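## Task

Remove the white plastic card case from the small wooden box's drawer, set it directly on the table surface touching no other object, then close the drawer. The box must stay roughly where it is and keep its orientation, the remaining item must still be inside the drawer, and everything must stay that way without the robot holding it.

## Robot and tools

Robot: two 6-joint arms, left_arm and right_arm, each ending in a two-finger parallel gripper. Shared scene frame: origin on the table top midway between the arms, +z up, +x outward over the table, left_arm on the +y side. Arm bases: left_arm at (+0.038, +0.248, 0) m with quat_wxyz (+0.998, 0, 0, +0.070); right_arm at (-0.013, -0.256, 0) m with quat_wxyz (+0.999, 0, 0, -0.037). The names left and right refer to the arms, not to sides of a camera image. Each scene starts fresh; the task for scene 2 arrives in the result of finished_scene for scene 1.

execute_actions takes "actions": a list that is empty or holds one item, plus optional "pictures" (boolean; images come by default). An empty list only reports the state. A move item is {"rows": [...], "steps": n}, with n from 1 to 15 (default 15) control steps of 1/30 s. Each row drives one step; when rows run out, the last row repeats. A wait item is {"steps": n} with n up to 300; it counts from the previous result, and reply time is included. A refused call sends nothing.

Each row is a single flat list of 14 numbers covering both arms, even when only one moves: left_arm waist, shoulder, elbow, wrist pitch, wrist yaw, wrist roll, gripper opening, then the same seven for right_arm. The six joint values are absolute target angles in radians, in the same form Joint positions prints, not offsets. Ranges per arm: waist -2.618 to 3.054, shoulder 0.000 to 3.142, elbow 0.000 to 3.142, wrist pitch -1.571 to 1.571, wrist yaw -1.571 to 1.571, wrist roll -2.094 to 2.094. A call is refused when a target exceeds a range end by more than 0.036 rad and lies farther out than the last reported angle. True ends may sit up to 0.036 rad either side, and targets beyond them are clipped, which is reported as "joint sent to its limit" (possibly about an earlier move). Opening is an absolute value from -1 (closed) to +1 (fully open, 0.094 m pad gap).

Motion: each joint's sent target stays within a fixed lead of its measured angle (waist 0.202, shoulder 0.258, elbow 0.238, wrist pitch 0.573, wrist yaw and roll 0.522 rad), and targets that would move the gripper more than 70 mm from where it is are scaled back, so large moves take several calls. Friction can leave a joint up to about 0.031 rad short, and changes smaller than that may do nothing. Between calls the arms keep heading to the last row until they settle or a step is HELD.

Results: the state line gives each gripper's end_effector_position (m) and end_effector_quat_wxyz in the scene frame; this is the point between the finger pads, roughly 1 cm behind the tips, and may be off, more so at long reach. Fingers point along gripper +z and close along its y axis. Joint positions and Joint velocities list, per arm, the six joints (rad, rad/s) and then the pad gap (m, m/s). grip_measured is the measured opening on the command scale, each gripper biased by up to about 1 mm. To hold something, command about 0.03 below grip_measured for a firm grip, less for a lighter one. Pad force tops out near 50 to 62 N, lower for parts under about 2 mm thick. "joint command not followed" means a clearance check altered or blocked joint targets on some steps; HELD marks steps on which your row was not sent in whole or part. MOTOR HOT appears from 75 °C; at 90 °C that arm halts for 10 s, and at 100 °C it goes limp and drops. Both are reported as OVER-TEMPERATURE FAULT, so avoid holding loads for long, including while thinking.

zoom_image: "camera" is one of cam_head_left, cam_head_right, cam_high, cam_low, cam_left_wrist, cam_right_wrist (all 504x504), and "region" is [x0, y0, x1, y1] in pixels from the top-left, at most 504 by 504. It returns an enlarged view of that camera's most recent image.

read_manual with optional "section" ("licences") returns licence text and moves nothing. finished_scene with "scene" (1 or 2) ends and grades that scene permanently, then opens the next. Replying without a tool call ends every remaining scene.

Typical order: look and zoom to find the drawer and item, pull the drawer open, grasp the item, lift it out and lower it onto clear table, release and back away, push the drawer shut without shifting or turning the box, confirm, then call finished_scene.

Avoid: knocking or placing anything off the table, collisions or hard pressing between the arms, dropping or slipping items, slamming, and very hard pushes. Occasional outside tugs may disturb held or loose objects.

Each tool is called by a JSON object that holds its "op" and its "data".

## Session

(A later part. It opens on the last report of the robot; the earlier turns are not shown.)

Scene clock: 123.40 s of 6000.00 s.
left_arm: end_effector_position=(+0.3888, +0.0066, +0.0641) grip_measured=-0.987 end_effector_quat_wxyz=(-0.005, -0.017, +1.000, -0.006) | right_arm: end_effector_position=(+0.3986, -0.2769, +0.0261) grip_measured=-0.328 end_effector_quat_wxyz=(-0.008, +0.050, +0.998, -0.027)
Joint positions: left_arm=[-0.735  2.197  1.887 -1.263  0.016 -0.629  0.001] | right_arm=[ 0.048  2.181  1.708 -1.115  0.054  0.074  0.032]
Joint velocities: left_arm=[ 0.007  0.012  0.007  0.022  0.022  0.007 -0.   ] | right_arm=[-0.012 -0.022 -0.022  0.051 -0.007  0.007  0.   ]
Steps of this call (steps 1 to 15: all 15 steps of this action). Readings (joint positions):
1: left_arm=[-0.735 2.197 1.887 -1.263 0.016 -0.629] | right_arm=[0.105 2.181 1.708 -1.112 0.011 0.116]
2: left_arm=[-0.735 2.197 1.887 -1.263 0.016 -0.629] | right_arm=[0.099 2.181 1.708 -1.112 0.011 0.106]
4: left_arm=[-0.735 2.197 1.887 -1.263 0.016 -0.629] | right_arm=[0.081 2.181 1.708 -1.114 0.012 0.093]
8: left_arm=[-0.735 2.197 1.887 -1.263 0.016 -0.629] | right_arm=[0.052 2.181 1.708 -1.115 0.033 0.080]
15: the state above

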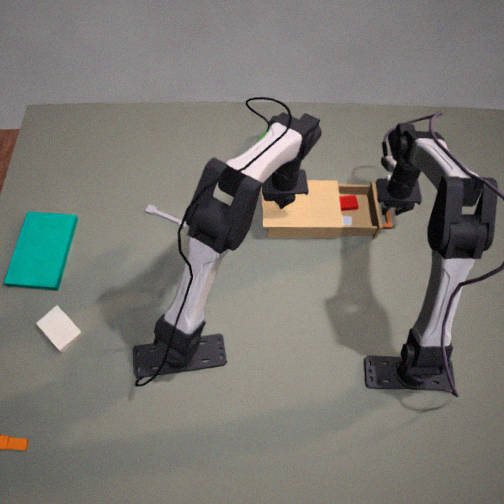

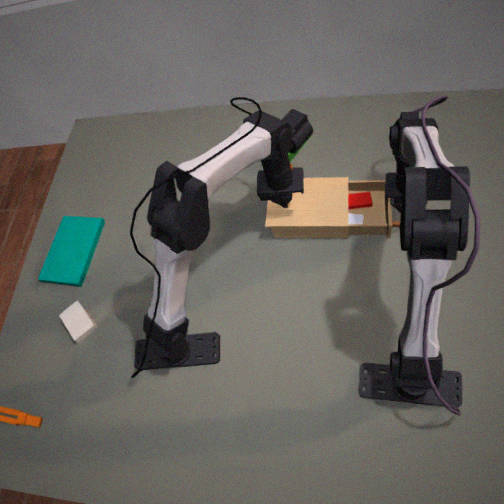

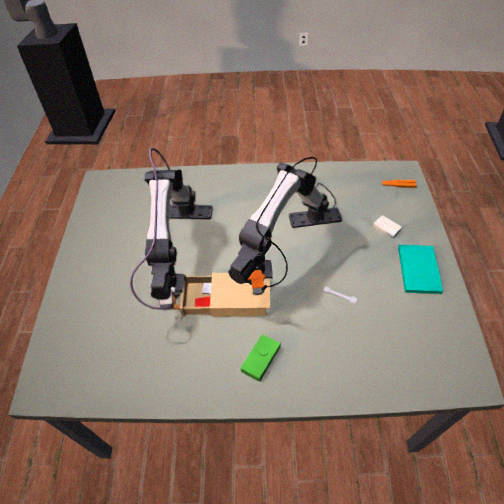

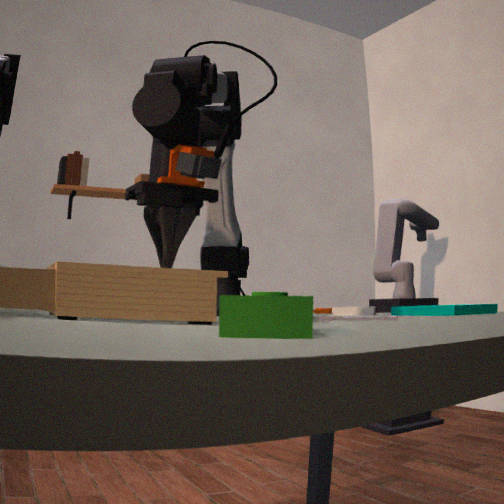

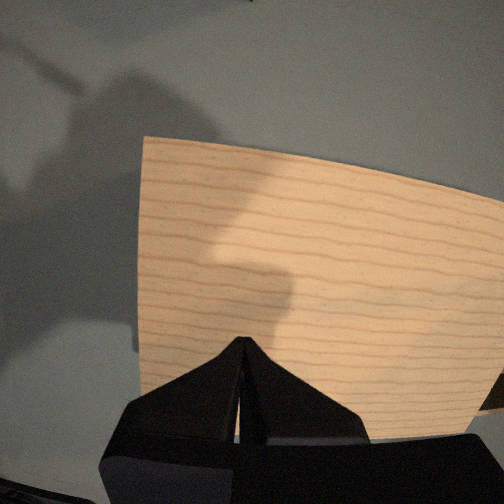

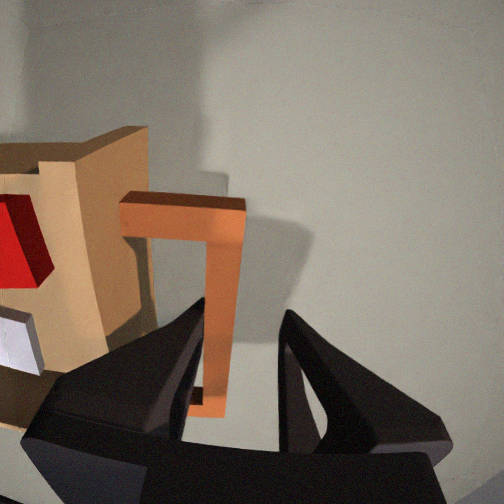

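{"op": "execute_actions", "data": {"actions": [{"rows":[[-0.72,2.3,1.8,-1.25,0,-0.63,-1,-0.05,2.2,1.685,-1.09,0.13,0,-0.33]],"steps":10}], "pictures": false}}

{"op": "execute_actions", "data": {"actions": [{"rows":[[-0.72,2.3,1.8,-1.25,0,-0.63,-1,-0.1,2.2,1.685,-1.09,0.1,-0.06,-0.33]]}]}}

Scene clock: 131.87 s of 6000.00 s.
left_arm: end_effector_position=(+0.3888, +0.0066, +0.0641) grip_measured=-0.987 end_effector_quat_wxyz=(-0.005, -0.017, +1.000, -0.006) | right_arm: end_effector_position=(+0.3969, -0.3205, +0.0265) grip_measured=-0.328 end_effector_quat_wxyz=(-0.005, +0.067, +0.997, -0.044)
Joint positions: left_arm=[-0.735  2.197  1.887 -1.263  0.016 -0.629  0.001] | right_arm=[-0.044  2.181  1.708 -1.104  0.088  0.016  0.032]
Joint velocities: left_arm=[ 0.002 -0.012 -0.002  0.037  0.007 -0.007 -0.   ] | right_arm=[-0.027  0.007 -0.022 -0.037  0.066 -0.022 -0.   ]
Steps of this call (steps 1 to 30: the robot went on to your last target; steps 31 to 100: nothing new was sent; then 4.80 s passed at rest; steps 101 to 110: all 10 steps of this action). Readings (joint positions):
101: left_arm=[-0.735 2.197 1.887 -1.263 0.016 -0.629] | right_arm=[0.037 2.181 1.708 -1.114 0.091 0.064]
102: left_arm=[-0.735 2.197 1.887 -1.263 0.016 -0.629] | right_arm=[0.028 2.181 1.708 -1.114 0.081 0.052]
104: left_arm=[-0.735 2.197 1.887 -1.263 0.016 -0.629] | right_arm=[-0.000 2.181 1.708 -1.112 0.076 0.036]
108: left_arm=[-0.735 2.197 1.887 -1.263 0.016 -0.629] | right_arm=[-0.041 2.181 1.708 -1.106 0.084 0.020]
110: the state above

Scene clock: 132.37 s of 6000.00 s.
left_arm: end_effector_position=(+0.3888, +0.0066, +0.0641) grip_measured=-0.987 end_effector_quat_wxyz=(-0.005, -0.017, +1.000, -0.006) | right_arm: end_effector_position=(+0.3951, -0.3359, +0.0263) grip_measured=-0.328 end_effector_quat_wxyz=(-0.005, +0.057, +0.998, -0.036)
Joint positions: left_arm=[-0.735  2.197  1.887 -1.263  0.016 -0.629  0.001] | right_arm=[-0.087  2.181  1.708 -1.1    0.073 -0.048  0.032]
Joint velocities: left_arm=[-0.007 -0.017 -0.007 -0.051 -0.022 -0.066 -0.   ] | right_arm=[-0.012  0.012  0.002  0.007  0.022 -0.007  0.   ]
Steps of this call (steps 1 to 15: all 15 steps of this action). Readings (joint positions):
1: left_arm=[-0.735 2.197 1.887 -1.263 0.016 -0.629] | right_arm=[-0.046 2.181 1.708 -1.104 0.088 0.006]
2: left_arm=[-0.735 2.197 1.887 -1.263 0.016 -0.629] | right_arm=[-0.051 2.181 1.708 -1.103 0.081 -0.006]
4: left_arm=[-0.735 2.197 1.887 -1.263 0.016 -0.629] | right_arm=[-0.068 2.181 1.708 -1.102 0.076 -0.022]
8: left_arm=[-0.735 2.197 1.887 -1.263 0.016 -0.629] | right_arm=[-0.087 2.181 1.708 -1.101 0.073 -0.039]
15: the state above

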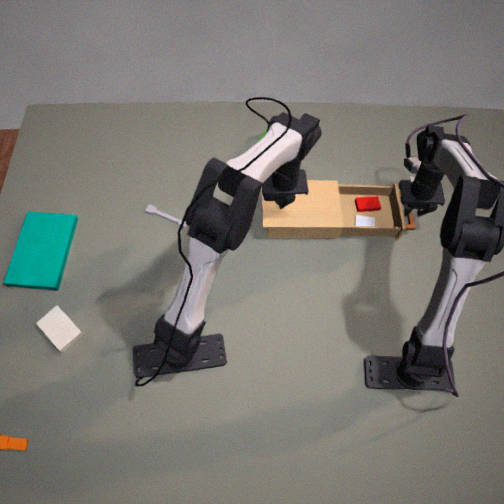

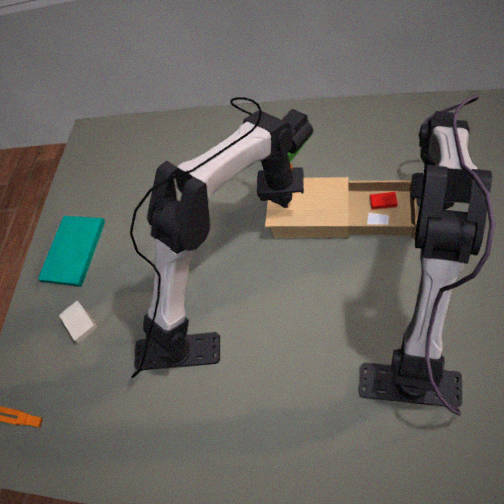

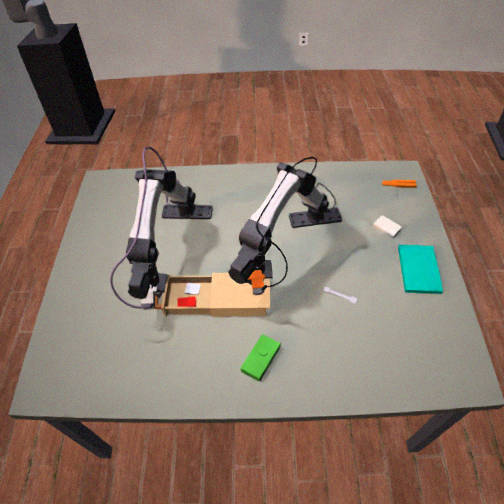

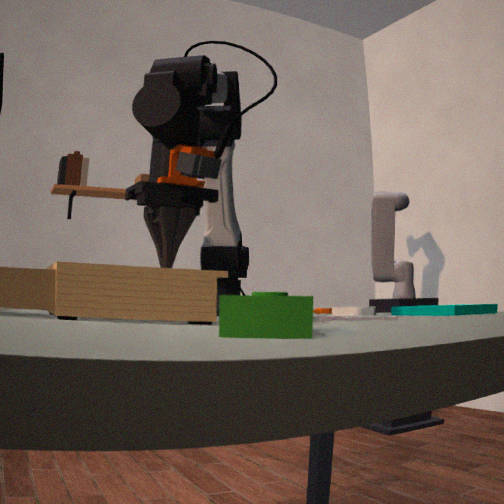

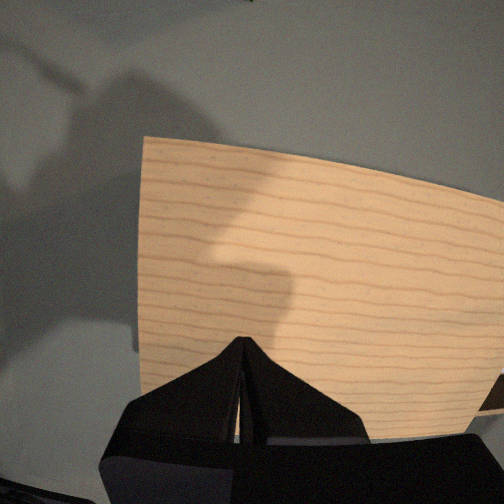

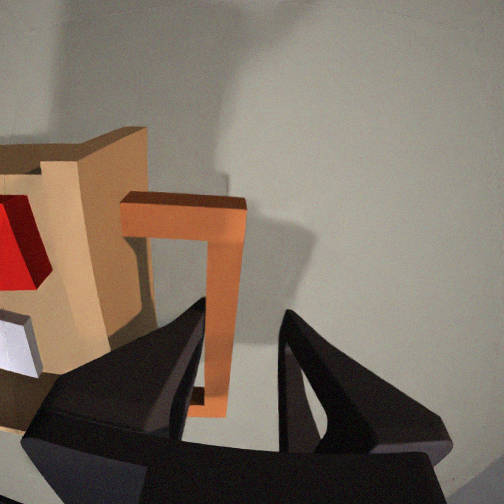

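{"op": "execute_actions", "data": {"actions": [{"rows":[[-0.73,2.24,1.85,-1.25,0,-0.63,-1,-0.09,2.18,1.71,-1.1,0.02,-0.06,-0.33],[-0.73,2.24,1.85,-1.25,0,-0.63,-1,-0.09,2.18,1.71,-1.1,0.02,-0.06,-0.33],[-0.73,2.24,1.85,-1.25,0,-0.63,-1,-0.09,2.16,1.75,-1.14,0.02,-0.06,-0.33],[-0.73,2.24,1.85,-1.25,0,-0.63,-1,-0.09,2.14,1.79,-1.2,0.02,-0.06,-0.33],[-0.73,2.24,1.85,-1.25,0,-0.63,-1,-0.09,2.1,1.87,-1.31,0.02,-0.06,-0.33]]}], "pictures": false}}

{"op": "execute_actions", "data": {"actions": [{"rows":[[-0.73,2.24,1.85,-1.25,0,-0.63,-1,0.05,2.04,1.78,-1.28,0,0.1,0.2]],"steps":8}], "pictures": false}}

{"op": "execute_actions", "data": {"actions": [{"rows":[[-0.73,2.24,1.85,-1.25,0,-0.63,-1,0.206,2.015,1.70,-1.254,0,0.22,0.5]]}]}}

Scene clock: 146.00 s of 6000.00 s.
left_arm: end_effector_position=(+0.3891, +0.0064, +0.0652) grip_measured=-0.987 end_effector_quat_wxyz=(-0.004, -0.017, +1.000, -0.007) | right_arm: end_effector_position=(+0.4030, -0.3295, +0.1090) grip_measured=-0.328 end_effector_quat_wxyz=(+0.045, +0.057, +0.997, -0.019)
Joint positions: left_arm=[-0.735  2.194  1.887 -1.262  0.016 -0.629  0.001] | right_arm=[-0.087  2.076  1.873 -1.275  0.029 -0.05   0.032]
Joint velocities: left_arm=[-0.007 -0.007 -0.002  0.051 -0.022 -0.081 -0.   ] | right_arm=[-0.017  0.037  0.012 -0.168 -0.051 -0.022 -0.   ]
Steps of this call (steps 1 to 15: the robot went on to your last target; steps 16 to 90: nothing new was sent; then 10.13 s passed at rest; steps 91 to 105: all 15 steps of this action). Readings (joint positions):
91: left_arm=[-0.735 2.194 1.887 -1.262 0.016 -0.629] | right_arm=[-0.087 2.181 1.708 -1.100 0.067 -0.050]
92: left_arm=[-0.735 2.194 1.887 -1.262 0.016 -0.629] | right_arm=[-0.087 2.181 1.708 -1.100 0.059 -0.050]
94: left_arm=[-0.735 2.194 1.887 -1.262 0.016 -0.629] | right_arm=[-0.087 2.180 1.723 -1.120 0.047 -0.050]
98: left_arm=[-0.735 2.194 1.887 -1.262 0.016 -0.629] | right_arm=[-0.087 2.138 1.833 -1.221 0.035 -0.050]
105: the state above

Scene clock: 146.27 s of 6000.00 s.
left_arm: end_effector_position=(+0.3891, +0.0064, +0.0652) grip_measured=-0.987 end_effector_quat_wxyz=(-0.004, -0.017, +1.000, -0.007) | right_arm: end_effector_position=(+0.3941, -0.2579, +0.1007) grip_measured=+0.198 end_effector_quat_wxyz=(+0.027, +0.033, +0.999, -0.001)
Joint positions: left_arm=[-0.735  2.194  1.887 -1.262  0.016 -0.629  0.001] | right_arm=[ 0.072  2.052  1.807 -1.272  0.003  0.063  0.056]
Joint velocities: left_arm=[-0.002  0.002 -0.012 -0.007 -0.051  0.037  0.   ] | right_arm=[ 0.056  0.007  0.017 -0.037 -0.139  0.212 -0.001]
Steps of this call (steps 1 to 8: all 8 steps of this action). Readings (joint positions):
1: left_arm=[-0.735 2.194 1.887 -1.262 0.016 -0.629] | right_arm=[-0.077 2.073 1.862 -1.270 0.030 -0.030]
2: left_arm=[-0.735 2.194 1.887 -1.262 0.016 -0.629] | right_arm=[-0.058 2.063 1.841 -1.266 0.031 -0.006]
4: left_arm=[-0.735 2.194 1.887 -1.262 0.016 -0.629] | right_arm=[0.003 2.053 1.815 -1.272 0.024 0.029]
8: the state above

Scene clock: 146.77 s of 6000.00 s.
left_arm: end_effector_position=(+0.3891, +0.0064, +0.0652) grip_measured=-0.987 end_effector_quat_wxyz=(-0.004, -0.017, +1.000, -0.007) | right_arm: end_effector_position=(+0.3743, -0.2022, +0.0900) grip_measured=+0.498 end_effector_quat_wxyz=(+0.008, +0.033, +0.999, +0.003)
Joint positions: left_arm=[-0.735  2.194  1.887 -1.262  0.016 -0.629  0.001] | right_arm=[ 0.212  2.025  1.725 -1.255 -0.002  0.204  0.07 ]
Joint velocities: left_arm=[-0.012 -0.002 -0.002 -0.022 -0.007 -0.022  0.002] | right_arm=[ 0.002 -0.002 -0.017 -0.037 -0.051  0.022 -0.001]
Steps of this call (steps 1 to 15: all 15 steps of this action). Readings (joint positions):
1: left_arm=[-0.735 2.194 1.887 -1.262 0.016 -0.629] | right_arm=[0.083 2.047 1.794 -1.262 0.006 0.086]
2: left_arm=[-0.735 2.194 1.887 -1.262 0.016 -0.629] | right_arm=[0.101 2.035 1.769 -1.253 0.011 0.112]
4: left_arm=[-0.735 2.194 1.887 -1.262 0.016 -0.629] | right_arm=[0.161 2.025 1.738 -1.255 0.010 0.147]
8: left_arm=[-0.735 2.194 1.887 -1.262 0.016 -0.629] | right_arm=[0.225 2.025 1.725 -1.255 -0.002 0.183]
15: the state above

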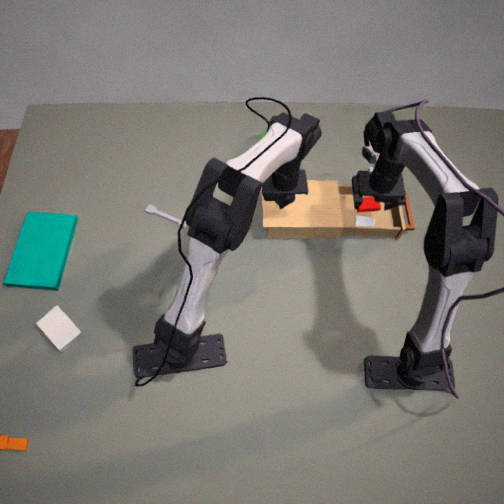

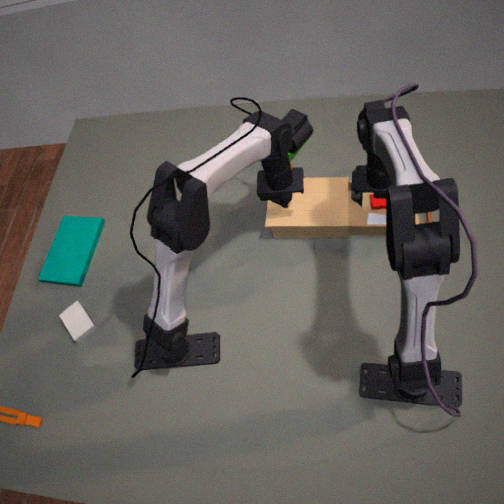

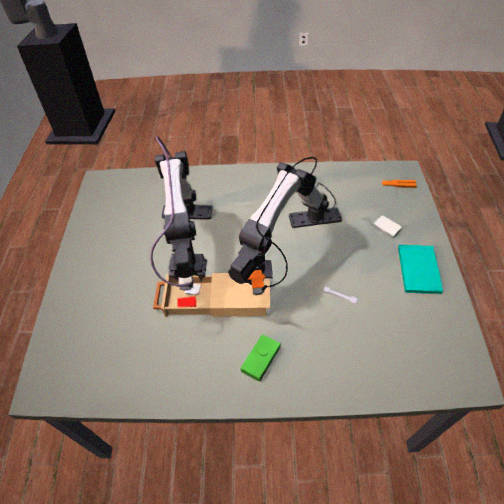

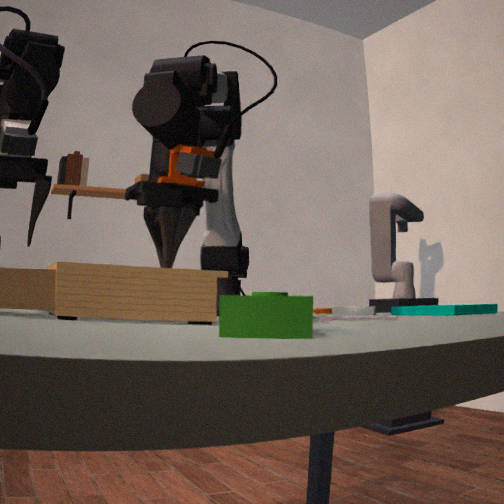

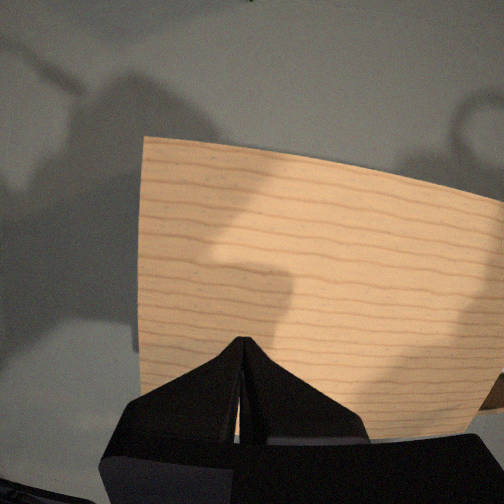

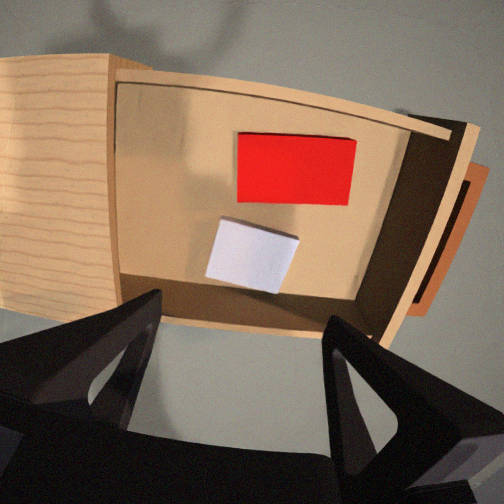

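{"op": "execute_actions", "data": {"actions": [{"rows":[[-0.73,2.24,1.85,-1.25,0,-0.63,-1,0.21,2.06,1.635,-1.17,0,0.33,0.4]],"steps":8}], "pictures": false}}

{"op": "execute_actions", "data": {"actions": [{"rows":[[-0.73,2.24,1.85,-1.25,0,-0.63,-1,0.21,2.08,1.565,-1.085,0,0.33,0.4]]}]}}

Scene clock: 155.20 s of 6000.00 s.
left_arm: end_effector_position=(+0.3891, +0.0064, +0.0652) grip_measured=-0.987 end_effector_quat_wxyz=(-0.004, -0.017, +1.000, -0.007) | right_arm: end_effector_position=(+0.3704, -0.2027, +0.0661) grip_measured=+0.402 end_effector_quat_wxyz=(-0.004, +0.081, +0.997, +0.000)
Joint positions: left_arm=[-0.735  2.194  1.887 -1.262  0.016 -0.629  0.001] | right_arm=[ 0.212  2.042  1.656 -1.193 -0.002  0.3    0.066]
Joint velocities: left_arm=[ 0.007  0.002 -0.017 -0.022  0.007 -0.051 -0.001] | right_arm=[ 0.017  0.007 -0.012  0.066 -0.007  0.095 -0.   ]
Steps of this call (steps 1 to 15: the robot went on to your last target; steps 16 to 90: nothing new was sent; then 5.17 s passed at rest; steps 91 to 98: all 8 steps of this action). Readings (joint positions):
91: left_arm=[-0.735 2.194 1.887 -1.262 0.016 -0.629] | right_arm=[0.212 2.025 1.716 -1.243 -0.002 0.224]
92: left_arm=[-0.735 2.194 1.887 -1.262 0.016 -0.629] | right_arm=[0.212 2.024 1.702 -1.226 -0.002 0.244]
94: left_arm=[-0.735 2.194 1.887 -1.262 0.016 -0.629] | right_arm=[0.212 2.031 1.674 -1.206 -0.002 0.271]
98: the state above

Scene clock: 155.70 s of 6000.00 s.
left_arm: end_effector_position=(+0.3891, +0.0064, +0.0652) grip_measured=-0.987 end_effector_quat_wxyz=(-0.004, -0.017, +1.000, -0.007) | right_arm: end_effector_position=(+0.3729, -0.2024, +0.0416) grip_measured=+0.402 end_effector_quat_wxyz=(+0.000, +0.090, +0.996, +0.001)
Joint positions: left_arm=[-0.735  2.194  1.887 -1.262  0.016 -0.629  0.001] | right_arm=[ 0.212  2.062  1.586 -1.094 -0.002  0.318  0.066]
Joint velocities: left_arm=[ 0.007 -0.012  0.002 -0.11  -0.037  0.037 -0.001] | right_arm=[-0.042 -0.017 -0.012  0.007  0.066 -0.066 -0.   ]
Steps of this call (steps 1 to 15: all 15 steps of this action). Readings (joint positions):
1: left_arm=[-0.735 2.194 1.887 -1.262 0.016 -0.629] | right_arm=[0.212 2.042 1.647 -1.177 -0.002 0.304]
2: left_arm=[-0.735 2.194 1.887 -1.262 0.016 -0.629] | right_arm=[0.212 2.042 1.633 -1.156 -0.002 0.307]
4: left_arm=[-0.735 2.194 1.887 -1.262 0.016 -0.629] | right_arm=[0.212 2.049 1.605 -1.130 -0.002 0.311]
8: left_arm=[-0.735 2.194 1.887 -1.262 0.016 -0.629] | right_arm=[0.212 2.062 1.586 -1.111 -0.002 0.316]
15: the state above

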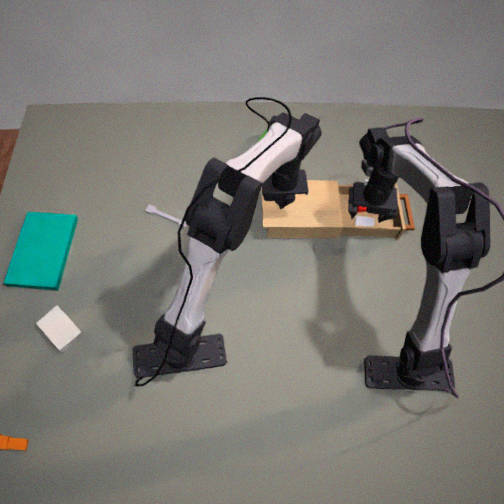

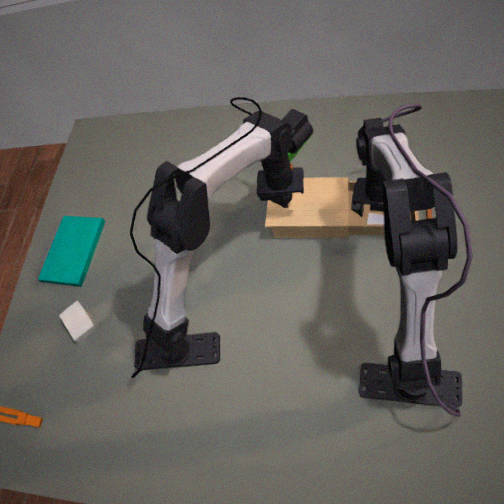

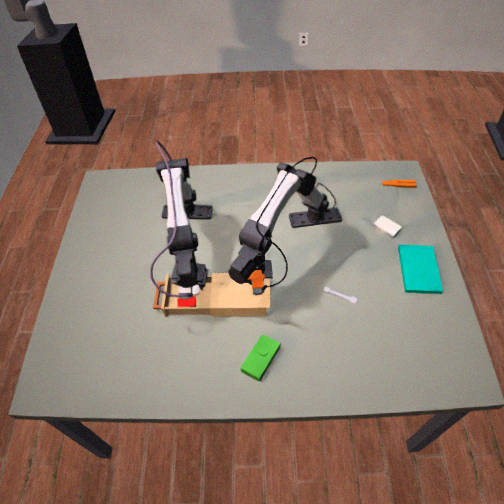

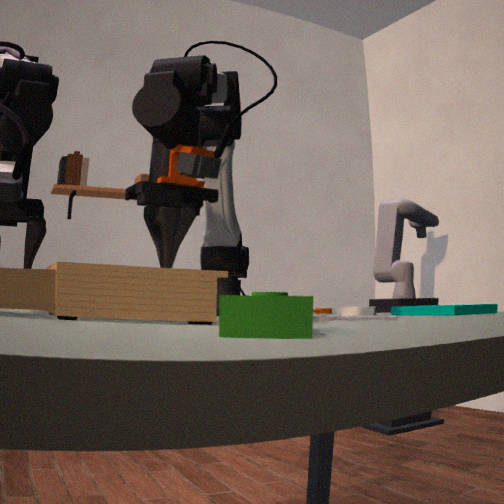

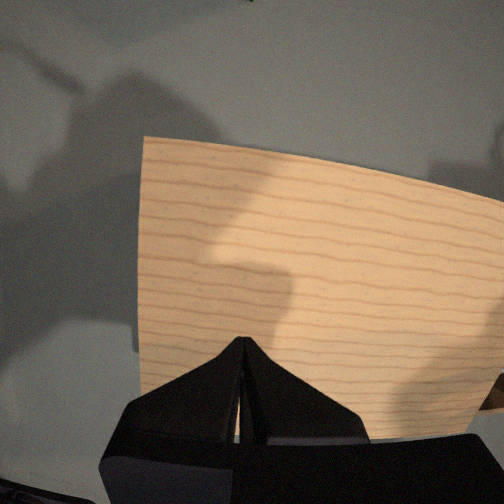

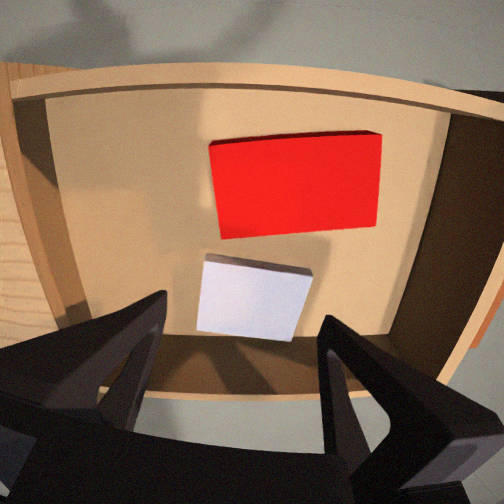

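{"op": "execute_actions", "data": {"actions": [{"rows":[[-0.73,2.24,1.85,-1.25,0,-0.63,-1,0.2,2.105,1.545,-1.04,0,0.33,0.4],[-0.73,2.24,1.85,-1.25,0,-0.63,-1,0.2,2.105,1.545,-1.04,0,0.33,0.4],[-0.73,2.24,1.85,-1.25,0,-0.63,-1,0.2,2.118,1.53,-1.015,0,0.33,0.4]]}], "pictures": false}}

{"op": "execute_actions", "data": {"actions": [{"rows":[[-0.73,2.24,1.85,-1.25,0,-0.63,-1,0.2,2.1,1.55,-1.015,0,0.33,-0.1]]}]}}

Scene clock: 173.57 s of 6000.00 s.
left_arm: end_effector_position=(+0.3891, +0.0064, +0.0652) grip_measured=-0.987 end_effector_quat_wxyz=(-0.004, -0.017, +1.000, -0.007) | right_arm: end_effector_position=(+0.3772, -0.2030, +0.0221) grip_measured=+0.402 end_effector_quat_wxyz=(+0.002, +0.093, +0.996, +0.003)
Joint positions: left_arm=[-0.735  2.194  1.887 -1.262  0.016 -0.629  0.001] | right_arm=[ 0.209  2.094  1.556 -1.027 -0.004  0.32   0.066]
Joint velocities: left_arm=[-0.007  0.012  0.007 -0.051 -0.007 -0.022 -0.001] | right_arm=[-0.007 -0.007  0.002  0.066 -0.095 -0.007  0.001]
Steps of this call (steps 1 to 15: the robot went on to your last target; steps 16 to 90: nothing new was sent; then 14.37 s passed at rest; steps 91 to 105: all 15 steps of this action). Readings (joint positions):
91: left_arm=[-0.735 2.194 1.887 -1.262 0.016 -0.629] | right_arm=[0.212 2.063 1.585 -1.086 -0.002 0.319]
92: left_arm=[-0.735 2.194 1.887 -1.262 0.016 -0.629] | right_arm=[0.212 2.063 1.582 -1.077 -0.002 0.319]
94: left_arm=[-0.735 2.194 1.887 -1.262 0.016 -0.629] | right_arm=[0.212 2.071 1.572 -1.056 -0.002 0.319]
98: left_arm=[-0.735 2.194 1.887 -1.262 0.016 -0.629] | right_arm=[0.212 2.094 1.556 -1.035 -0.002 0.319]
105: the state above

Scene clock: 174.07 s of 6000.00 s.
left_arm: end_effector_position=(+0.3891, +0.0064, +0.0652) grip_measured=-0.987 end_effector_quat_wxyz=(-0.004, -0.017, +1.000, -0.007) | right_arm: end_effector_position=(+0.3789, -0.2027, +0.0221) grip_measured=+0.001 end_effector_quat_wxyz=(+0.005, +0.093, +0.996, +0.004)
Joint positions: left_arm=[-0.735  2.194  1.887 -1.262  0.016 -0.629  0.001] | right_arm=[ 0.209  2.094  1.556 -1.021 -0.005  0.32   0.047]
Joint velocities: left_arm=[-0.027 -0.007  0.017 -0.007  0.007  0.007 -0.   ] | right_arm=[-0.022 -0.002 -0.002 -0.037 -0.095  0.037 -0.   ]
Steps of this call (steps 1 to 15: all 15 steps of this action). Readings (joint positions):
1: left_arm=[-0.735 2.194 1.887 -1.262 0.016 -0.629] | right_arm=[0.209 2.094 1.556 -1.026 -0.005 0.320]
2: left_arm=[-0.735 2.194 1.887 -1.262 0.016 -0.629] | right_arm=[0.209 2.094 1.556 -1.024 -0.005 0.320]
4: left_arm=[-0.735 2.194 1.887 -1.262 0.016 -0.629] | right_arm=[0.209 2.094 1.556 -1.023 -0.005 0.320]
8: left_arm=[-0.735 2.194 1.887 -1.262 0.016 -0.629] | right_arm=[0.209 2.094 1.556 -1.021 -0.005 0.320]
15: the state above

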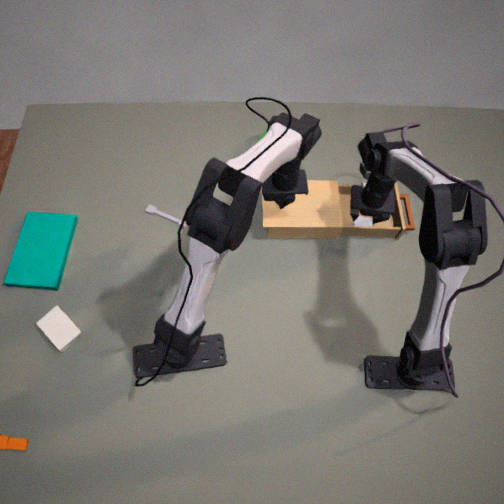

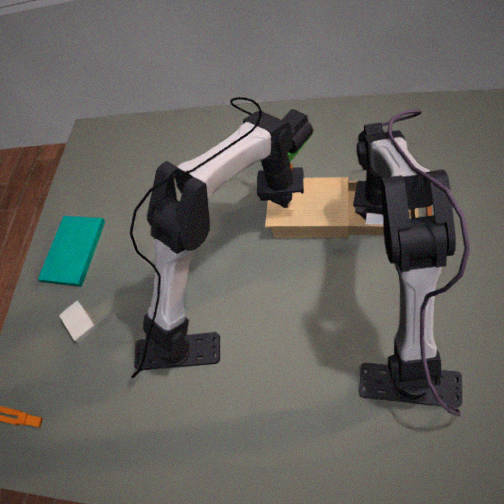

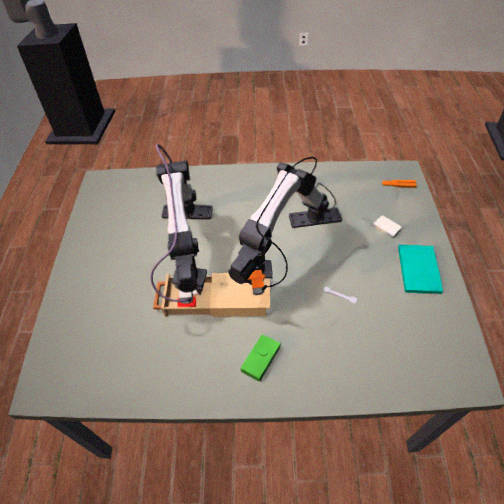

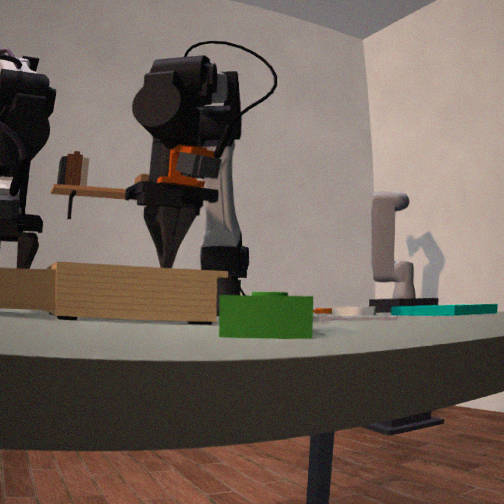

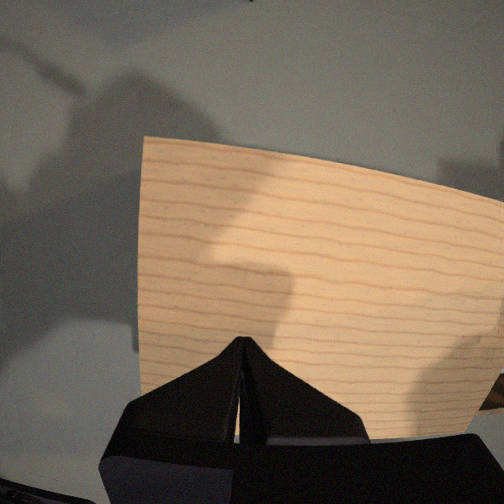

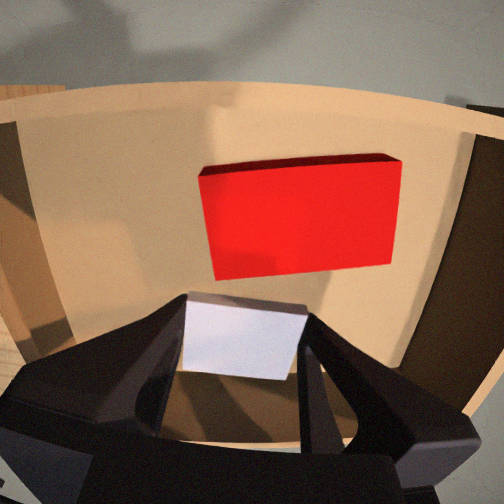

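{"op": "execute_actions", "data": {"actions": [{"rows":[[-0.73,2.24,1.85,-1.25,0,-0.63,-1,0.205,2.06,1.64,-1.12,0,0.32,-0.06]],"steps":9}], "pictures": false}}

{"op": "execute_actions", "data": {"actions": [{"rows":[[-0.73,2.24,1.85,-1.25,0,-0.63,-1,0.205,2.03,1.74,-1.255,0,0.2,-0.06]],"steps":12}], "pictures": false}}

{"op": "execute_actions", "data": {"actions": [{"rows":[[-0.73,2.24,1.85,-1.25,0,-0.63,-1,-0.47,2.03,1.74,-1.255,0,0,-0.06]]}], "pictures": false}}

{"op": "execute_actions", "data": {"actions": [{"rows":[[-0.73,2.24,1.85,-1.25,0,-0.63,-1,-0.47,2.08,1.58,-1.1,0,0,-0.06]]}], "pictures": false}}

{"op": "execute_actions", "data": {"actions": [{"rows":[[-0.73,2.24,1.85,-1.25,0,-0.63,-1,-0.47,2.118,1.525,-1.015,0,0,-0.06]]}]}}

Scene clock: 189.70 s of 6000.00 s.
left_arm: end_effector_position=(+0.3891, +0.0064, +0.0652) grip_measured=-0.987 end_effector_quat_wxyz=(-0.004, -0.017, +1.000, -0.007) | right_arm: end_effector_position=(+0.3885, -0.2014, +0.0557) grip_measured=+0.001 end_effector_quat_wxyz=(+0.028, +0.093, +0.995, +0.009)
Joint positions: left_arm=[-0.735  2.194  1.887 -1.262  0.016 -0.629  0.001] | right_arm=[ 0.209  2.056  1.633 -1.088 -0.005  0.32   0.047]
Joint velocities: left_arm=[ 0.002 -0.012 -0.002 -0.022  0.081  0.037 -0.   ] | right_arm=[ 0.017 -0.002 -0.007 -0.066 -0.051 -0.095 -0.001]
Steps of this call (steps 1 to 15: the robot went on to your last target; steps 16 to 90: nothing new was sent; then 12.33 s passed at rest; steps 91 to 99: all 9 steps of this action). Readings (joint positions):
91: left_arm=[-0.735 2.194 1.887 -1.262 0.016 -0.629] | right_arm=[0.209 2.094 1.565 -1.034 -0.005 0.320]
92: left_arm=[-0.735 2.194 1.887 -1.262 0.016 -0.629] | right_arm=[0.209 2.094 1.580 -1.054 -0.005 0.320]
94: left_arm=[-0.735 2.194 1.887 -1.262 0.016 -0.629] | right_arm=[0.209 2.081 1.610 -1.074 -0.005 0.320]
98: left_arm=[-0.735 2.194 1.887 -1.262 0.016 -0.629] | right_arm=[0.209 2.057 1.632 -1.086 -0.005 0.320]
99: the state above

Scene clock: 190.10 s of 6000.00 s.
left_arm: end_effector_position=(+0.3891, +0.0064, +0.0652) grip_measured=-0.987 end_effector_quat_wxyz=(-0.004, -0.017, +1.000, -0.007) | right_arm: end_effector_position=(+0.3829, -0.2021, +0.0927) grip_measured=+0.001 end_effector_quat_wxyz=(+0.025, +0.042, +0.999, +0.007)
Joint positions: left_arm=[-0.735  2.194  1.887 -1.262  0.016 -0.629  0.001] | right_arm=[ 0.209  2.023  1.733 -1.229 -0.005  0.219  0.047]
Joint velocities: left_arm=[-0.022 -0.002 -0.012 -0.051  0.007 -0.037  0.001] | right_arm=[ 0.007 -0.002  0.017 -0.125  0.11  -0.051  0.001]
Steps of this call (steps 1 to 12: all 12 steps of this action). Readings (joint positions):
1: left_arm=[-0.735 2.194 1.887 -1.262 0.016 -0.629] | right_arm=[0.209 2.056 1.646 -1.111 -0.005 0.305]
2: left_arm=[-0.735 2.194 1.887 -1.262 0.016 -0.629] | right_arm=[0.209 2.058 1.667 -1.143 -0.005 0.286]
4: left_arm=[-0.735 2.194 1.887 -1.262 0.016 -0.629] | right_arm=[0.209 2.047 1.707 -1.180 -0.005 0.259]
8: left_arm=[-0.735 2.194 1.887 -1.262 0.016 -0.629] | right_arm=[0.209 2.024 1.733 -1.209 -0.005 0.230]
12: the state above

Scene clock: 190.60 s of 6000.00 s.
left_arm: end_effector_position=(+0.3891, +0.0064, +0.0652) grip_measured=-0.987 end_effector_quat_wxyz=(-0.004, -0.017, +1.000, -0.007) | right_arm: end_effector_position=(+0.3179, -0.4791, +0.0927) grip_measured=+0.001 end_effector_quat_wxyz=(+0.022, +0.301, +0.953, -0.012)
Joint positions: left_arm=[-0.735  2.194  1.887 -1.262  0.016 -0.629  0.001] | right_arm=[-0.513  2.023  1.733 -1.232  0.011  0.024  0.047]
Joint velocities: left_arm=[-0.017 -0.007 -0.002  0.037  0.081  0.007  0.002] | right_arm=[-0.3   -0.017 -0.017 -0.066  0.11  -0.11  -0.001]
Steps of this call (steps 1 to 15: all 15 steps of this action). Readings (joint positions):
1: left_arm=[-0.735 2.194 1.887 -1.262 0.016 -0.629] | right_arm=[0.195 2.023 1.733 -1.232 -0.010 0.192]
2: left_arm=[-0.735 2.194 1.887 -1.262 0.016 -0.629] | right_arm=[0.168 2.023 1.733 -1.232 -0.017 0.159]
4: left_arm=[-0.735 2.194 1.887 -1.262 0.016 -0.629] | right_arm=[0.071 2.023 1.733 -1.232 -0.018 0.112]
8: left_arm=[-0.735 2.194 1.887 -1.262 0.016 -0.629] | right_arm=[-0.170 2.023 1.733 -1.232 -0.014 0.058]
15: the state above

Scene clock: 191.10 s of 6000.00 s.
left_arm: end_effector_position=(+0.3891, +0.0064, +0.0652) grip_measured=-0.987 end_effector_quat_wxyz=(-0.004, -0.017, +1.000, -0.007) | right_arm: end_effector_position=(+0.3174, -0.4580, +0.0388) grip_measured=+0.001 end_effector_quat_wxyz=(-0.011, +0.275, +0.961, +0.000)
Joint positions: left_arm=[-0.735  2.194  1.887 -1.262  0.016 -0.629  0.001] | right_arm=[-0.47   2.075  1.594 -1.111  0.005  0.011  0.047]
Joint velocities: left_arm=[ 0.027  0.002 -0.002 -0.007  0.037 -0.037 -0.001] | right_arm=[-0.007 -0.012  0.012  0.007 -0.037 -0.081 -0.001]
Steps of this call (steps 1 to 15: all 15 steps of this action). Readings (joint positions):
1: left_arm=[-0.735 2.194 1.887 -1.262 0.016 -0.629] | right_arm=[-0.516 2.023 1.715 -1.212 0.013 0.022]
2: left_arm=[-0.735 2.194 1.887 -1.262 0.016 -0.629] | right_arm=[-0.512 2.020 1.685 -1.182 0.013 0.020]
4: left_arm=[-0.735 2.194 1.887 -1.262 0.016 -0.629] | right_arm=[-0.493 2.037 1.632 -1.153 0.012 0.017]
8: left_arm=[-0.735 2.194 1.887 -1.262 0.016 -0.629] | right_arm=[-0.470 2.074 1.595 -1.133 0.006 0.013]
15: the state above

Scene clock: 191.60 s of 6000.00 s.
left_arm: end_effector_position=(+0.3891, +0.0064, +0.0652) grip_measured=-0.987 end_effector_quat_wxyz=(-0.004, -0.017, +1.000, -0.007) | right_arm: end_effector_position=(+0.3217, -0.4606, +0.0192) grip_measured=+0.001 end_effector_quat_wxyz=(-0.002, +0.274, +0.962, -0.002)
Joint positions: left_arm=[-0.735  2.194  1.887 -1.262  0.016 -0.629  0.001] | right_arm=[-0.47   2.097  1.548 -1.024  0.005  0.011  0.047]
Joint velocities: left_arm=[ 0.007 -0.012 -0.002 -0.022 -0.051 -0.007 -0.   ] | right_arm=[ 0.002 -0.002 -0.012 -0.007  0.007  0.007 -0.   ]
Steps of this call (steps 1 to 15: all 15 steps of this action). Readings (joint positions):
1: left_arm=[-0.735 2.194 1.887 -1.262 0.016 -0.629] | right_arm=[-0.470 2.075 1.587 -1.099 0.005 0.011]
2: left_arm=[-0.735 2.194 1.887 -1.262 0.016 -0.629] | right_arm=[-0.470 2.075 1.578 -1.080 0.005 0.011]
4: left_arm=[-0.735 2.194 1.887 -1.262 0.016 -0.629] | right_arm=[-0.470 2.083 1.561 -1.058 0.005 0.011]
8: left_arm=[-0.735 2.194 1.887 -1.262 0.016 -0.629] | right_arm=[-0.470 2.097 1.548 -1.038 0.005 0.011]
15: the state above

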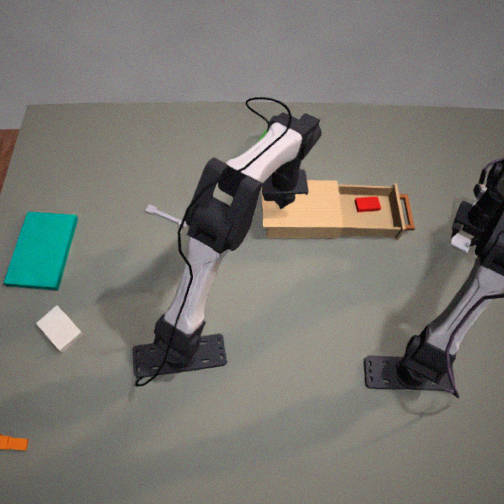

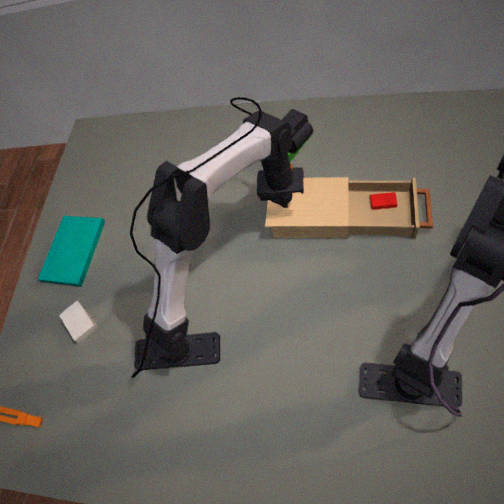

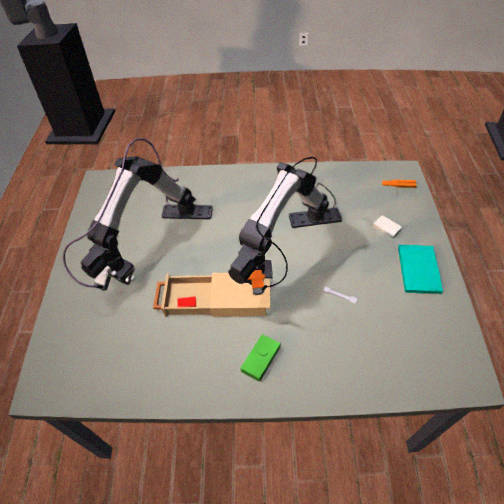

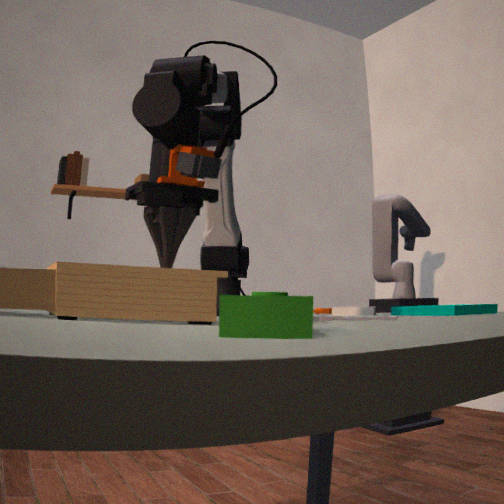

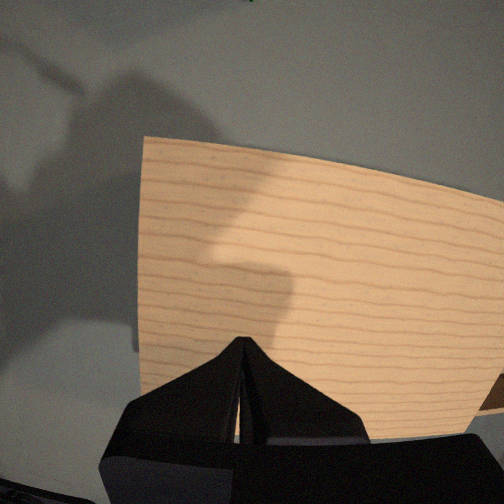

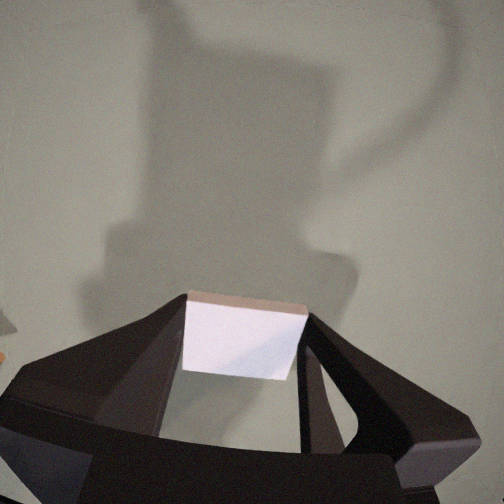

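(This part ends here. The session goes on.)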